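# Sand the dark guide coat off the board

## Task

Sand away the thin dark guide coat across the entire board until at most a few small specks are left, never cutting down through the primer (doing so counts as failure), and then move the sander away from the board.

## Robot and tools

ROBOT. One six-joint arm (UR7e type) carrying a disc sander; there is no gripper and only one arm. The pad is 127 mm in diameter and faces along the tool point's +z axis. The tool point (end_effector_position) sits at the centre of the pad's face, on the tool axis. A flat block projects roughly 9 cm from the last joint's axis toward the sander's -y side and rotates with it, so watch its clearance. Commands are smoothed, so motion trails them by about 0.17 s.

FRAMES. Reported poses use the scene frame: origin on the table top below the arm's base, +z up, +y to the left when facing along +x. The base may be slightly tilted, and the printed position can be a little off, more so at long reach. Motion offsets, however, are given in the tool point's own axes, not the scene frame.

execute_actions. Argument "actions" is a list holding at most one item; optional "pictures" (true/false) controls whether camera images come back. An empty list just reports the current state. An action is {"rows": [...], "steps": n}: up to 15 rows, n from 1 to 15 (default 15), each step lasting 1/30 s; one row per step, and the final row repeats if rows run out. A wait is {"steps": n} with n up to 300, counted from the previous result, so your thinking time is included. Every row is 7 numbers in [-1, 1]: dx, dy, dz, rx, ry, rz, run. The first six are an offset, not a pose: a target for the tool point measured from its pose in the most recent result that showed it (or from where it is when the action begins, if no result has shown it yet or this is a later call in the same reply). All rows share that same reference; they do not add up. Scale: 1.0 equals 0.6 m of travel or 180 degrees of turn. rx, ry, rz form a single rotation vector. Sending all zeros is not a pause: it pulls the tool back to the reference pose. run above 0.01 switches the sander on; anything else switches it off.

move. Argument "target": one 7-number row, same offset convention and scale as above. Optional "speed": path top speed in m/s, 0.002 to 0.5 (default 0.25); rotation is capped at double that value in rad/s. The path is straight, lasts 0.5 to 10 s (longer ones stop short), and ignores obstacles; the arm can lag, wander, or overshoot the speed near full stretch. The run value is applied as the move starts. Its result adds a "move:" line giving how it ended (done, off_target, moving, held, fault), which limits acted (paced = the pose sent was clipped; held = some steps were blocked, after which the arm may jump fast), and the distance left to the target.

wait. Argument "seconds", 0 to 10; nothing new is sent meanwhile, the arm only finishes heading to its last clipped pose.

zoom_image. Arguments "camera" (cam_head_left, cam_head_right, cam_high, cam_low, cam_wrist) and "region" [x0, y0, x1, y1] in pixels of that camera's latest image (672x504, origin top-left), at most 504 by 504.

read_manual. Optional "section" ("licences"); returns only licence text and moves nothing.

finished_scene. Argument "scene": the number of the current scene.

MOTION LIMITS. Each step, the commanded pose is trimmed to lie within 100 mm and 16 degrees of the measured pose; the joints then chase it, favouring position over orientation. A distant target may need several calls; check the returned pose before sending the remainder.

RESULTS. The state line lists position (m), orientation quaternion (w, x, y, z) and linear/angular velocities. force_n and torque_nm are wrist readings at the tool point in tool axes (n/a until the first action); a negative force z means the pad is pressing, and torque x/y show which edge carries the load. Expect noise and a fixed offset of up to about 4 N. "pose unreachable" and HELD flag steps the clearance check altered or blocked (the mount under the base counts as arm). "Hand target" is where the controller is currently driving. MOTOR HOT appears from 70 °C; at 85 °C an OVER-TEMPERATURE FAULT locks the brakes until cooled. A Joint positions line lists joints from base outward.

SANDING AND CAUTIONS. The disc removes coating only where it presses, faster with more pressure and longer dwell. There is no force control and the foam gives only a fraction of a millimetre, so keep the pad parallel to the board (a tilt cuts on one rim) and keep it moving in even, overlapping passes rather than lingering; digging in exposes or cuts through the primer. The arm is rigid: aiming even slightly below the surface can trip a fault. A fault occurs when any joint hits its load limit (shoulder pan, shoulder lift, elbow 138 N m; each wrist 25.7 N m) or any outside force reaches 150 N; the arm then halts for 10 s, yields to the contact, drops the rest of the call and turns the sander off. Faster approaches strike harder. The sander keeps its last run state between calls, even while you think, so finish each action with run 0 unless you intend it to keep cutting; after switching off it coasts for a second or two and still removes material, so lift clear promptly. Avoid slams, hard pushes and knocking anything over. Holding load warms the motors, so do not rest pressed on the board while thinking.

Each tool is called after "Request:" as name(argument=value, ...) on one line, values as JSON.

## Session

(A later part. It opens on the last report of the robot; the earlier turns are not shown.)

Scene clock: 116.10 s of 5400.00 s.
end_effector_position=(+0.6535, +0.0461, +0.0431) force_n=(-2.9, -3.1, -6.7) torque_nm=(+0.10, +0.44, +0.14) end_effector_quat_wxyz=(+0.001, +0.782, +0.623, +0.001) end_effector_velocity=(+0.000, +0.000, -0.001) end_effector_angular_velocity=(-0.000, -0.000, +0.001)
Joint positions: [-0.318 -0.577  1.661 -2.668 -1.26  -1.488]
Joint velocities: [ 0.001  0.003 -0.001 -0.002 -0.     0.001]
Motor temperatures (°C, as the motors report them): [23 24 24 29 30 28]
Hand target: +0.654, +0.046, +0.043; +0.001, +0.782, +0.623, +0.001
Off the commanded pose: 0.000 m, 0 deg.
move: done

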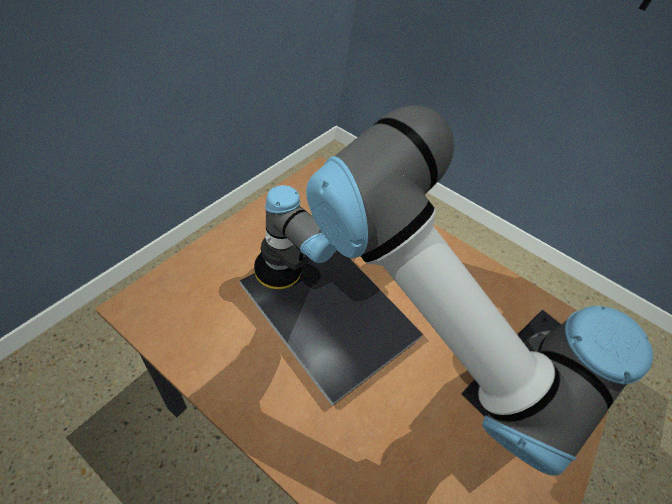

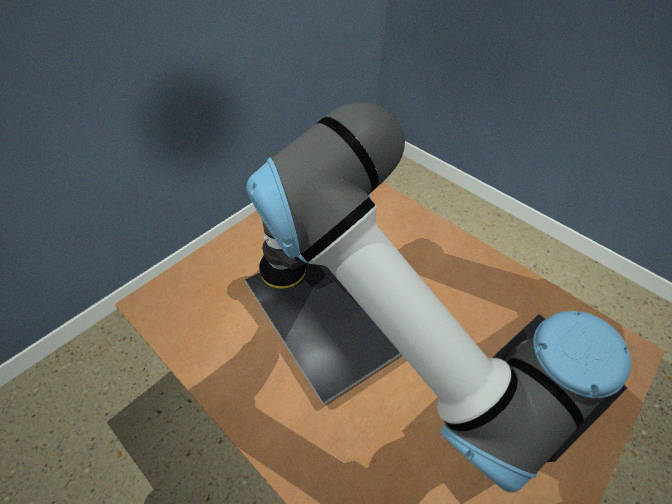

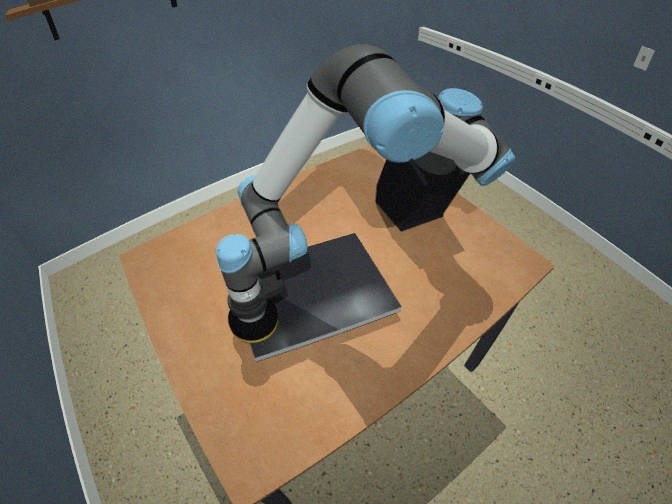

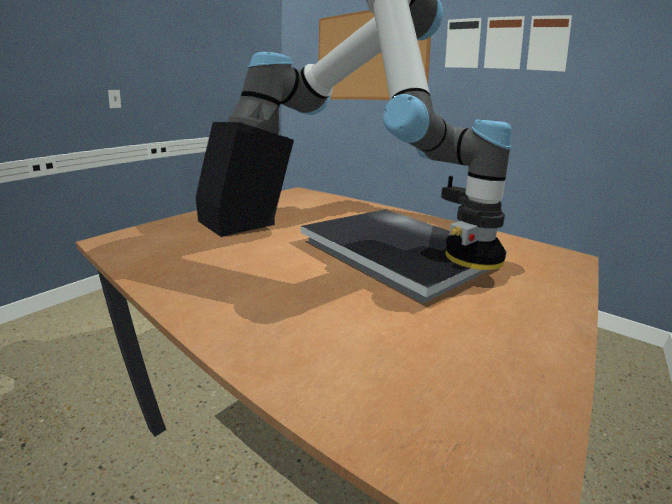

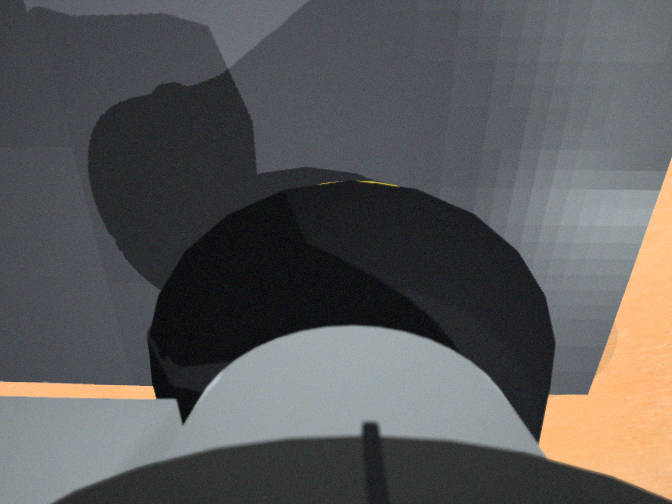

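Request:
move(target=[0,0,0.0007,0,0.0005,0,1], speed=0.01)

Request:
move(target=[0,-0.5417,-0.0008,0,0,0,1], speed=0.05)

Request:
move(target=[-0.1167,0,-0.004,0,0,0,0], speed=0.15)

Scene clock: 123.47 s of 5400.00 s.
end_effector_position=(+0.6536, +0.0461, +0.0427) force_n=(+3.2, +4.0, -16.5) torque_nm=(+0.48, -0.42, +0.12) end_effector_quat_wxyz=(+0.000, +0.782, +0.623, +0.001) end_effector_velocity=(+0.001, -0.000, +0.000) end_effector_angular_velocity=(+0.001, -0.002, +0.000)
Joint positions: [-0.318 -0.576  1.661 -2.669 -1.259 -1.489]
Joint velocities: [-0.001  0.001 -0.002 -0.001  0.001 -0.001]
Motor temperatures (°C, as the motors report them): [23 24 24 29 30 28]
Hand target: +0.654, +0.046, +0.043; +0.000, +0.782, +0.623, +0.001
Off the commanded pose: 0.000 m, 0 deg.
move: done

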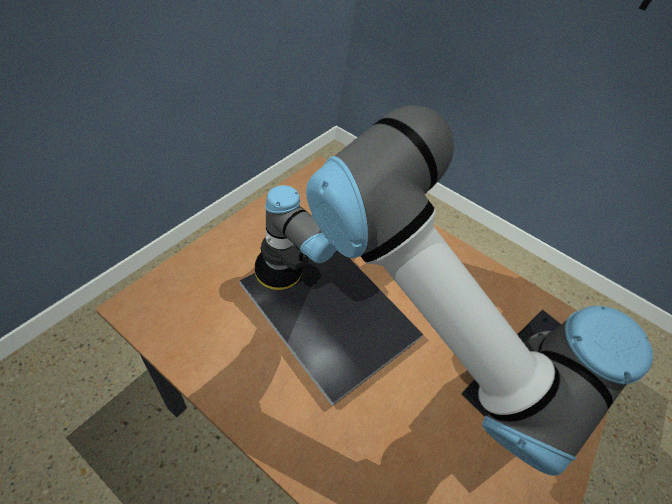

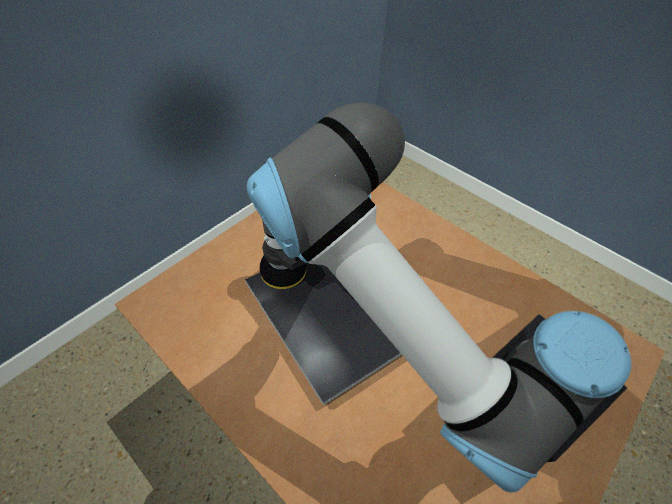

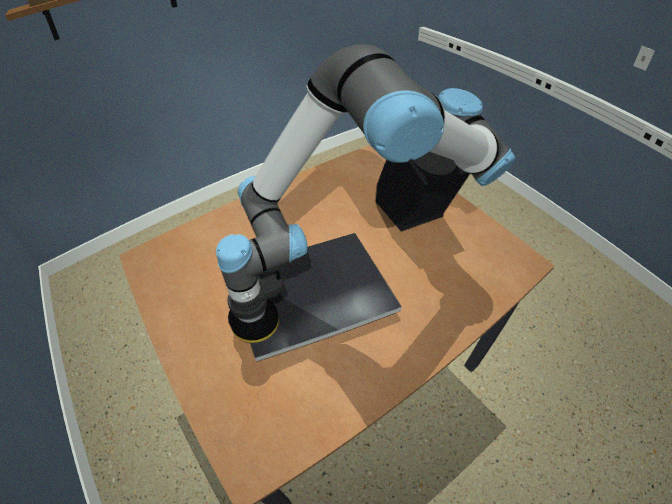

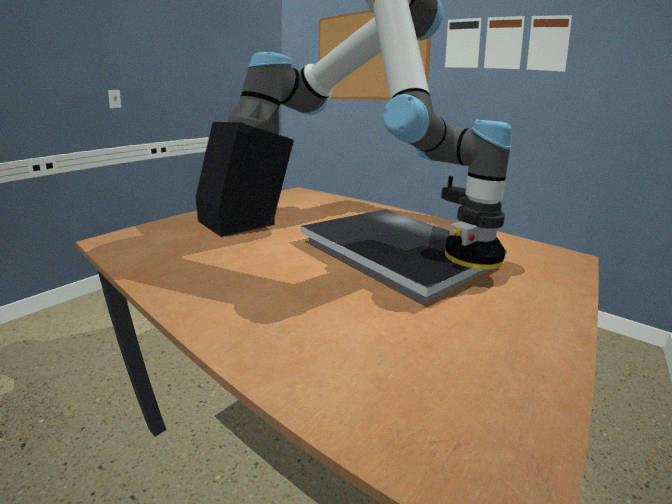

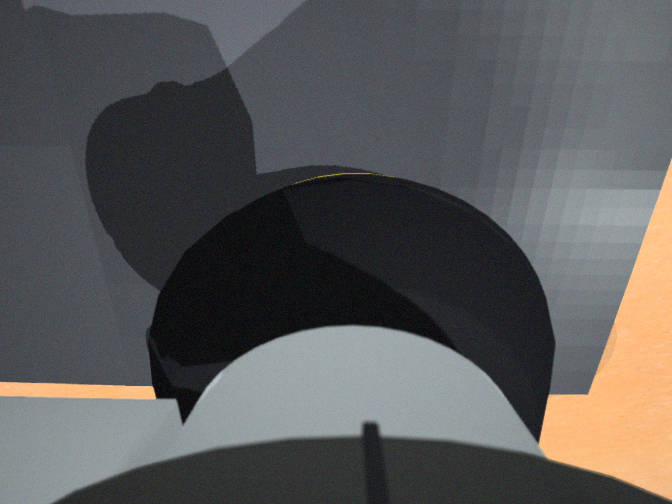

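Scene clock: 130.60 s of 5400.00 s.
end_effector_position=(+0.3372, +0.1194, +0.0423) force_n=(-1.3, +4.7, -32.1) torque_nm=(+0.43, +0.34, +0.01) end_effector_quat_wxyz=(+0.000, +0.782, +0.623, +0.001) end_effector_velocity=(-0.003, +0.001, -0.000) end_effector_angular_velocity=(+0.001, +0.000, -0.001)
Joint positions: [-0.238 -0.671  2.514 -3.453 -1.261 -1.405]
Joint velocities: [ 0.001  0.003  0.006 -0.009  0.001  0.003]
Motor temperatures (°C, as the motors report them): [23 24 24 29 30 28]
Hand target: +0.337, +0.119, +0.042; +0.000, +0.782, +0.623, +0.001
Off the commanded pose: 0.001 m, 0 deg.
move: done

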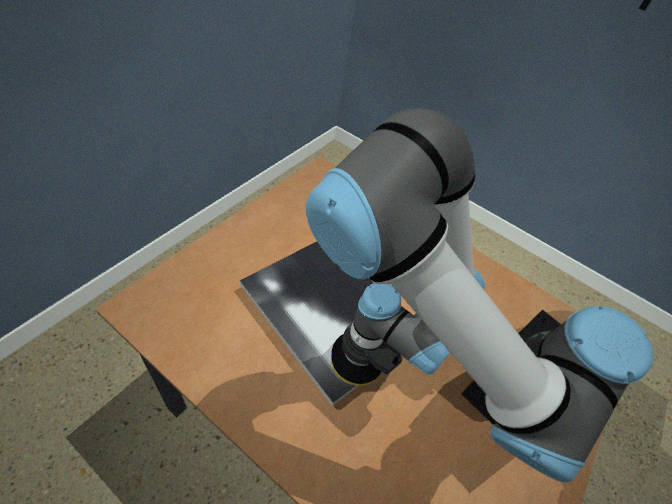

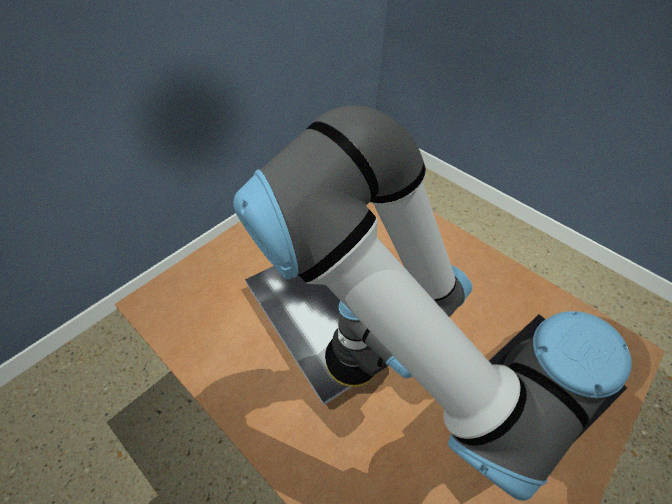

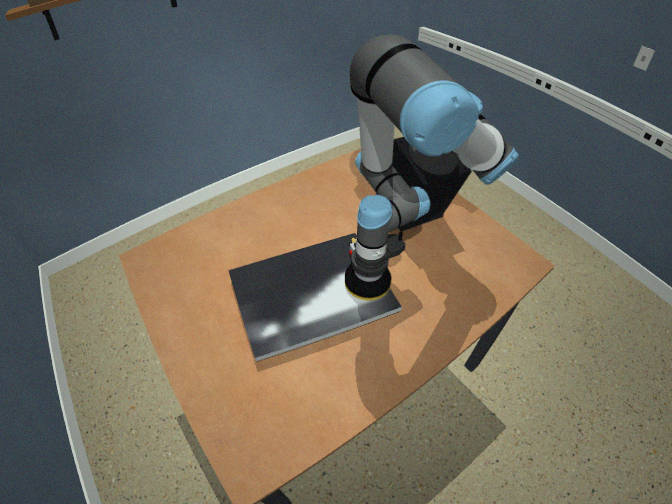

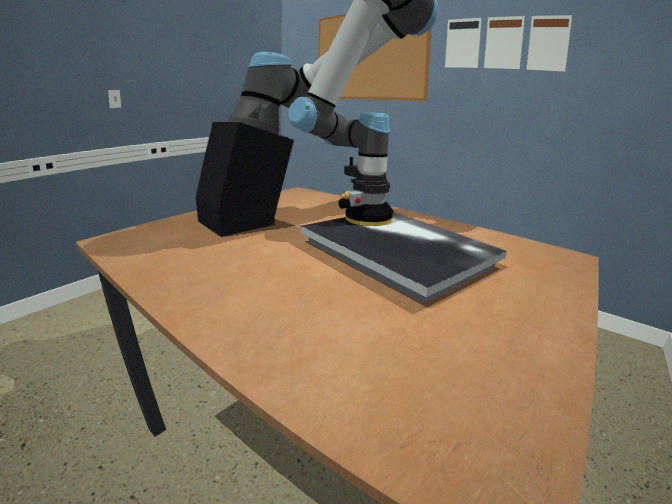

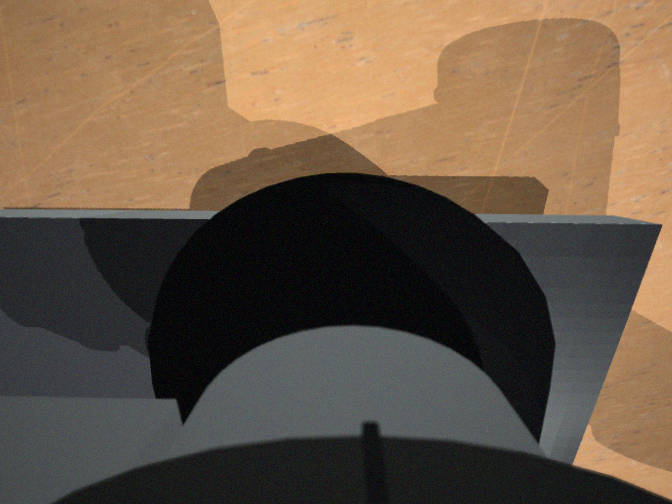

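Scene clock: 131.87 s of 5400.00 s.
end_effector_position=(+0.3212, +0.0517, +0.0446) force_n=(+0.9, +0.2, +1.4) torque_nm=(+0.04, +0.12, +0.21) end_effector_quat_wxyz=(+0.000, +0.782, +0.623, +0.001) end_effector_velocity=(-0.000, -0.002, +0.000) end_effector_angular_velocity=(+0.001, -0.003, +0.001)
Joint positions: [-0.453 -0.576  2.572 -3.536 -1.26  -1.631]
Joint velocities: [-0.009  0.004  0.002 -0.006  0.002 -0.01 ]
Motor temperatures (°C, as the motors report them): [23 24 24 29 30 28]
Hand target: +0.321, +0.051, +0.045; +0.000, +0.782, +0.623, +0.001
Off the commanded pose: 0.001 m, 0 deg.
move: done

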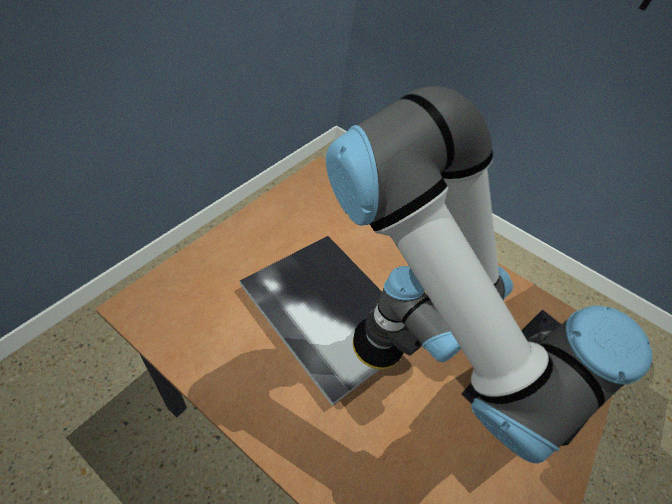

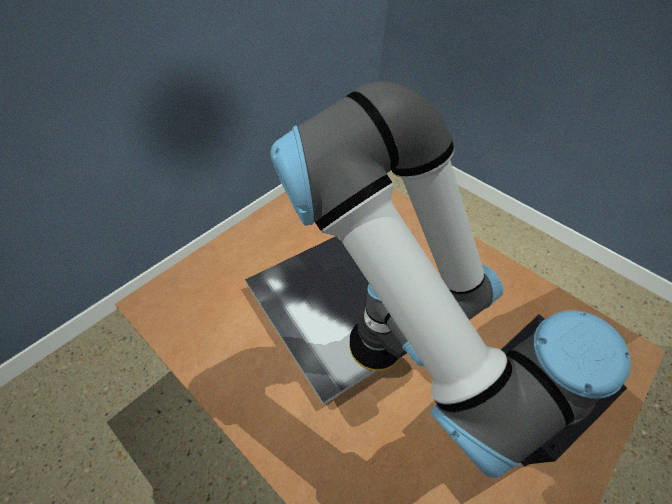

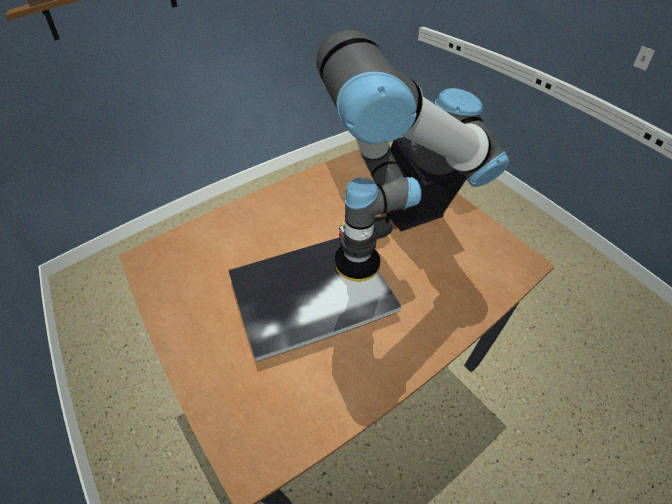

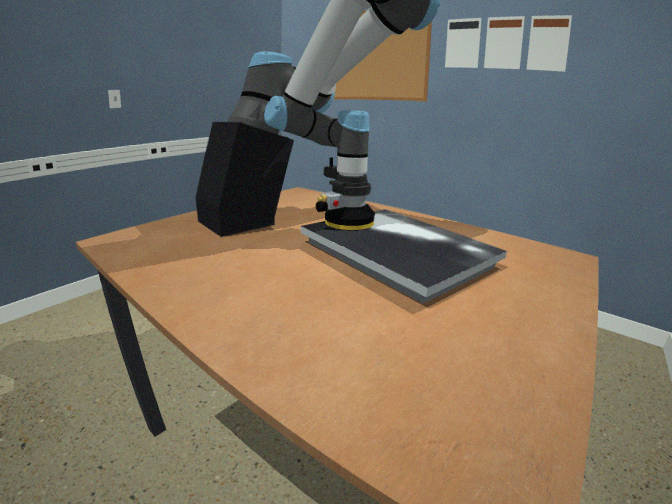

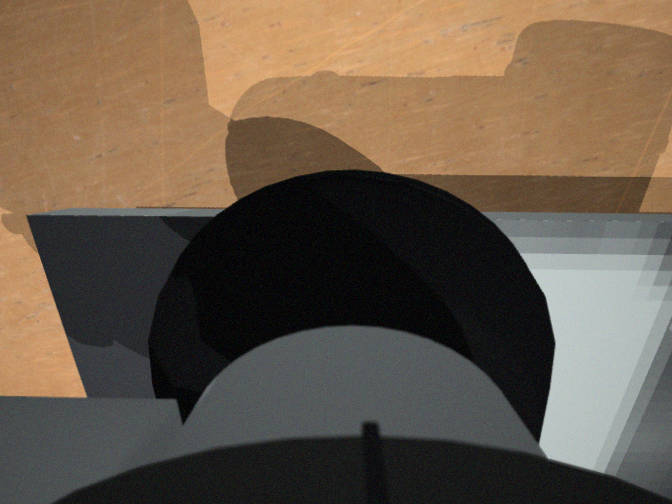

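Request:
move(target=[0,0,0.0036,0,0,0,1], speed=0.015)

Request:
move(target=[0,0.5417,0.0012,0,0,0,1], speed=0.05)

Request:
move(target=[-0.1133,0,-0.004,0,0,0,0], speed=0.15)

Scene clock: 136.80 s of 5400.00 s.
end_effector_position=(+0.3213, +0.0517, +0.0426) force_n=(+1.2, +2.0, -23.6) torque_nm=(+0.62, -0.33, +0.11) end_effector_quat_wxyz=(+0.000, +0.782, +0.623, +0.001) end_effector_velocity=(-0.001, -0.000, -0.001) end_effector_angular_velocity=(-0.001, +0.003, -0.001)
Joint positions: [-0.451 -0.569  2.569 -3.541 -1.26  -1.629]
Joint velocities: [ 0.     0.003 -0.    -0.001 -0.002  0.001]
Motor temperatures (°C, as the motors report them): [23 24 24 29 30 28]
Hand target: +0.321, +0.052, +0.042; +0.000, +0.782, +0.623, +0.001
Off the commanded pose: 0.000 m, 0 deg.
move: done

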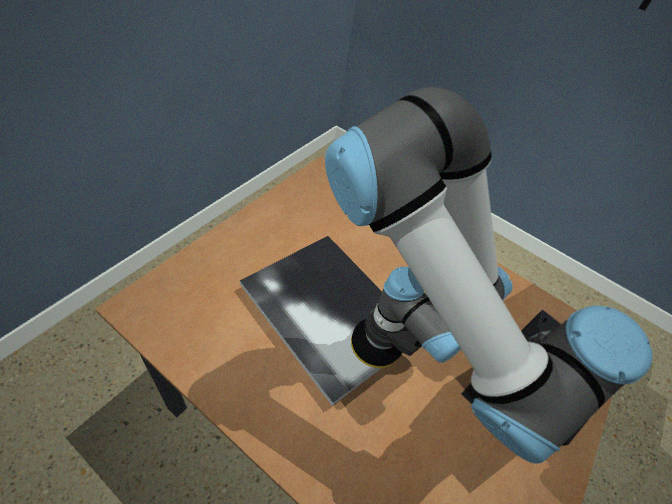

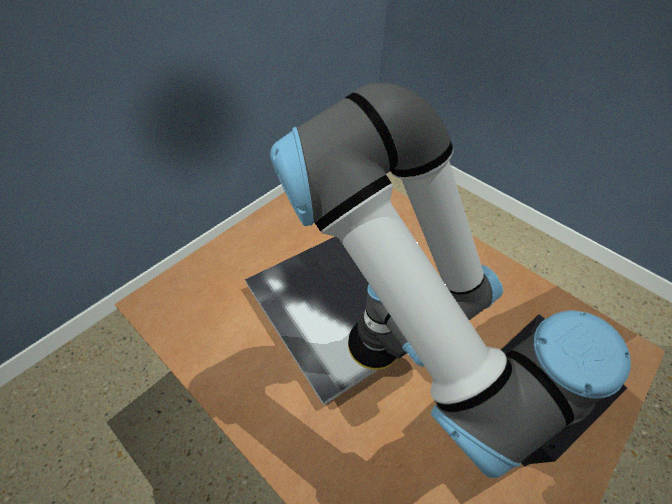

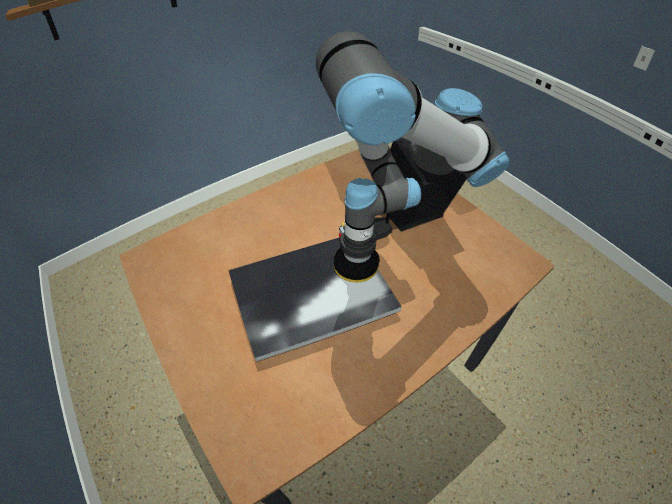

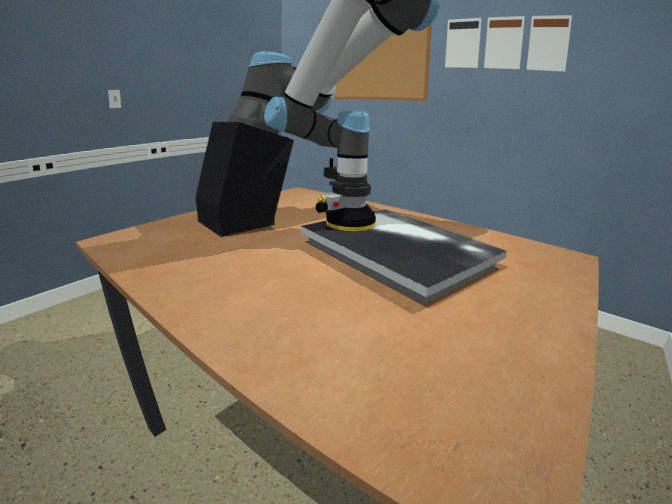

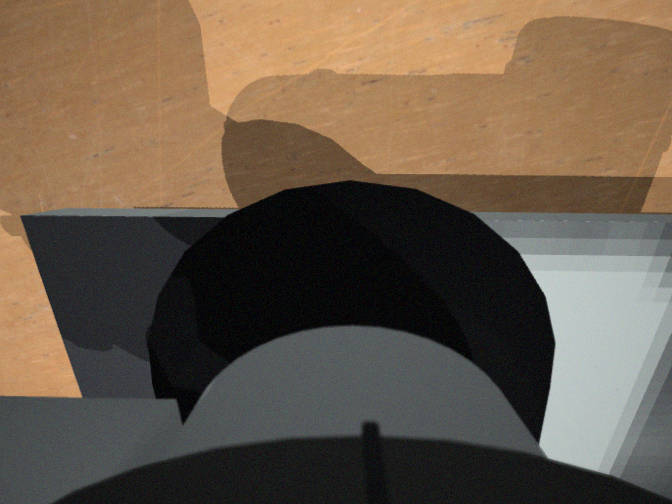

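Scene clock: 143.93 s of 5400.00 s.
end_effector_position=(+0.6376, -0.0217, +0.0427) force_n=(+4.1, +0.5, -18.0) torque_nm=(+0.24, -0.63, +0.08) end_effector_quat_wxyz=(+0.000, +0.782, +0.623, +0.001) end_effector_velocity=(+0.002, -0.001, +0.000) end_effector_angular_velocity=(+0.000, +0.001, -0.001)
Joint positions: [-0.423 -0.555  1.7   -2.695 -1.259 -1.599]
Joint velocities: [-0.001  0.003 -0.009  0.007  0.    -0.   ]
Motor temperatures (°C, as the motors report them): [23 24 24 29 30 28]
Hand target: +0.638, -0.022, +0.043; +0.000, +0.782, +0.623, +0.001
Off the commanded pose: 0.001 m, 0 deg.
move: done

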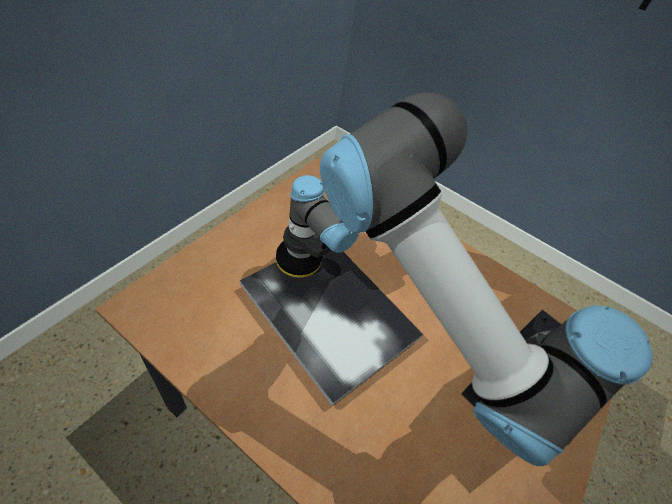

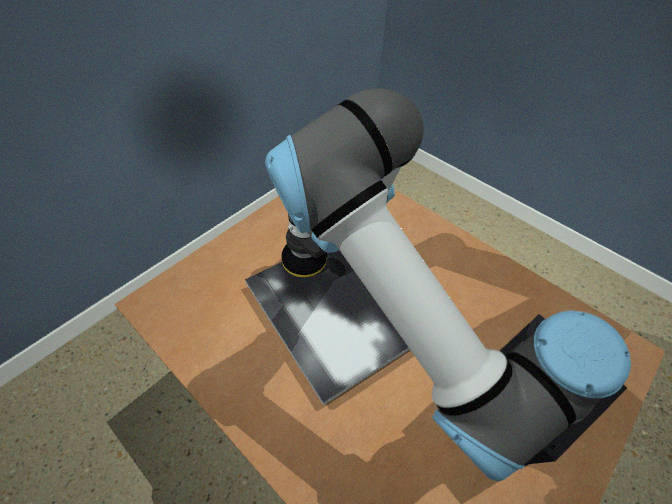

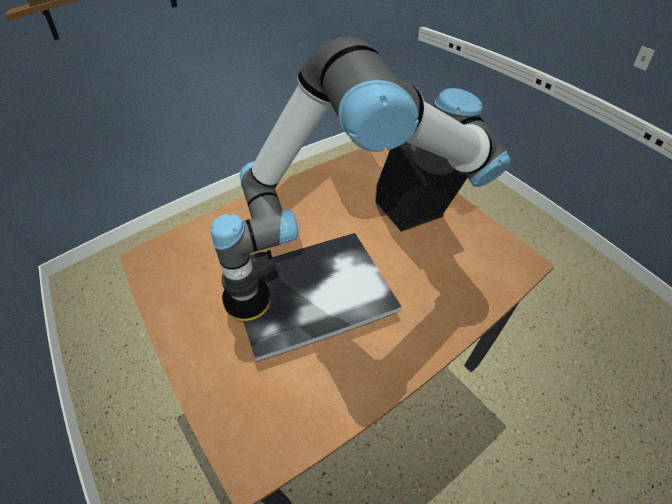

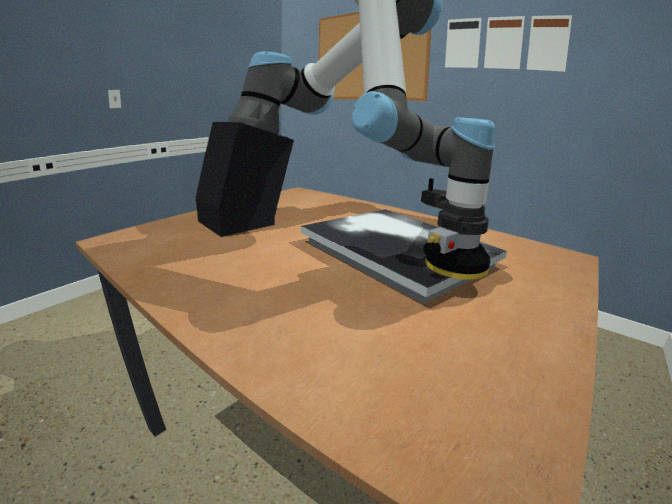

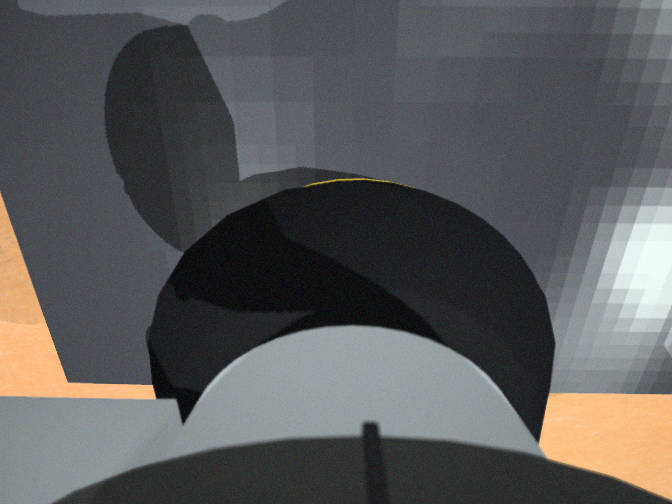

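Scene clock: 145.17 s of 5400.00 s.
end_effector_position=(+0.6225, -0.0875, +0.0449) force_n=(+1.1, +1.9, +1.2) torque_nm=(+0.32, +0.03, +0.15) end_effector_quat_wxyz=(+0.000, +0.782, +0.623, +0.001) end_effector_velocity=(-0.000, -0.002, +0.000) end_effector_angular_velocity=(+0.001, -0.001, +0.001)
Joint positions: [-0.528 -0.53   1.715 -2.701 -1.263 -1.709]
Joint velocities: [-0.004  0.001 -0.001  0.001  0.001 -0.005]
Motor temperatures (°C, as the motors report them): [23 24 24 29 30 28]
Hand target: +0.623, -0.088, +0.045; +0.000, +0.782, +0.623, +0.001
Off the commanded pose: 0.000 m, 0 deg.
move: done

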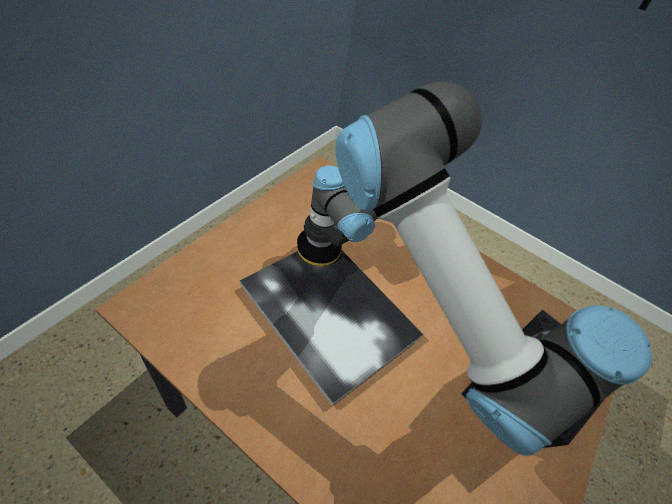

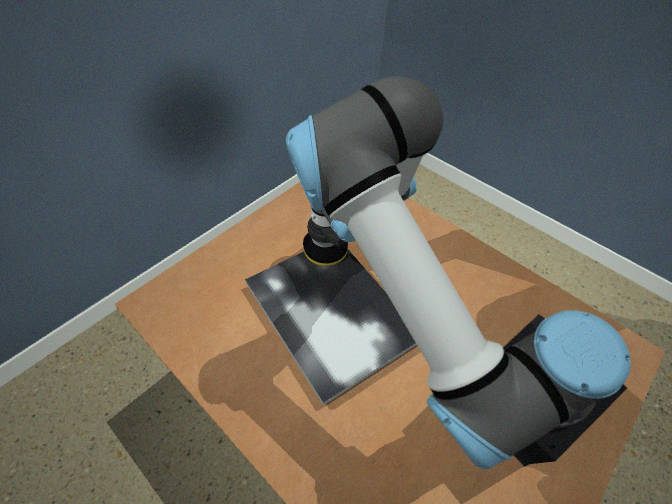

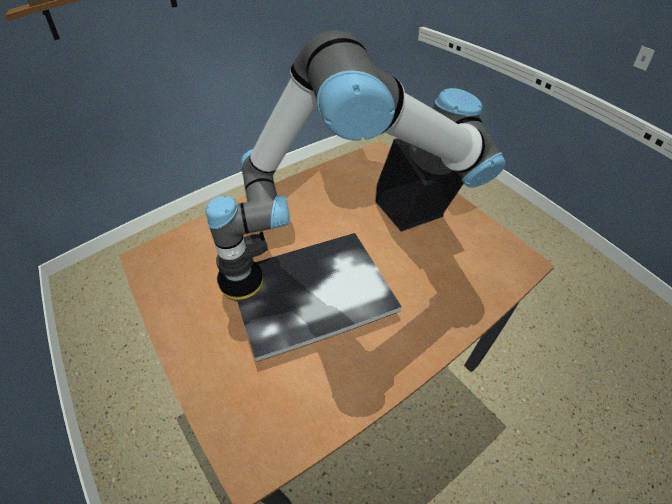

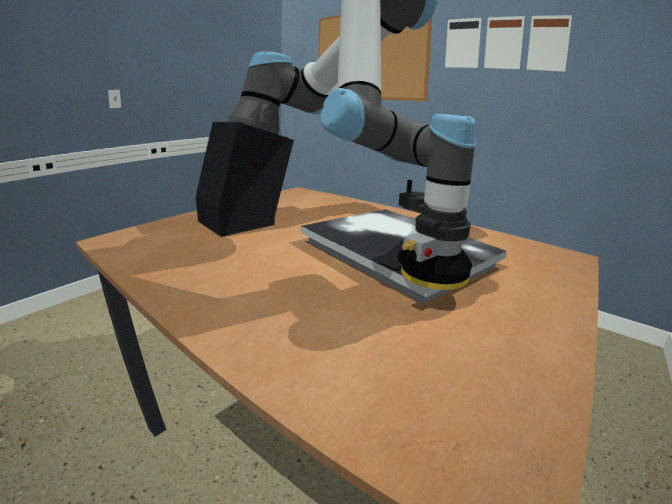

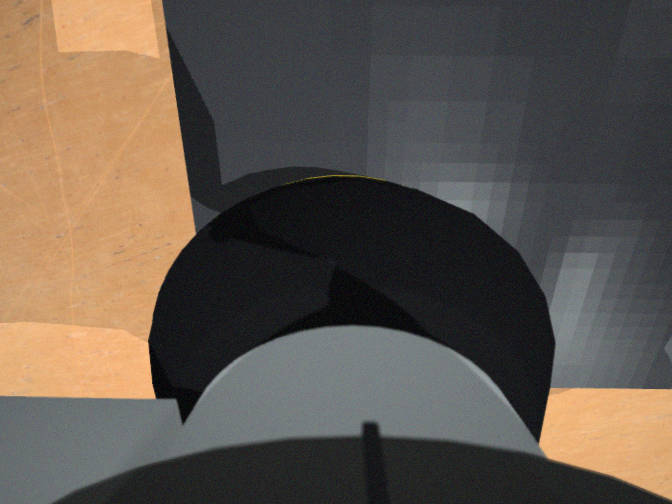

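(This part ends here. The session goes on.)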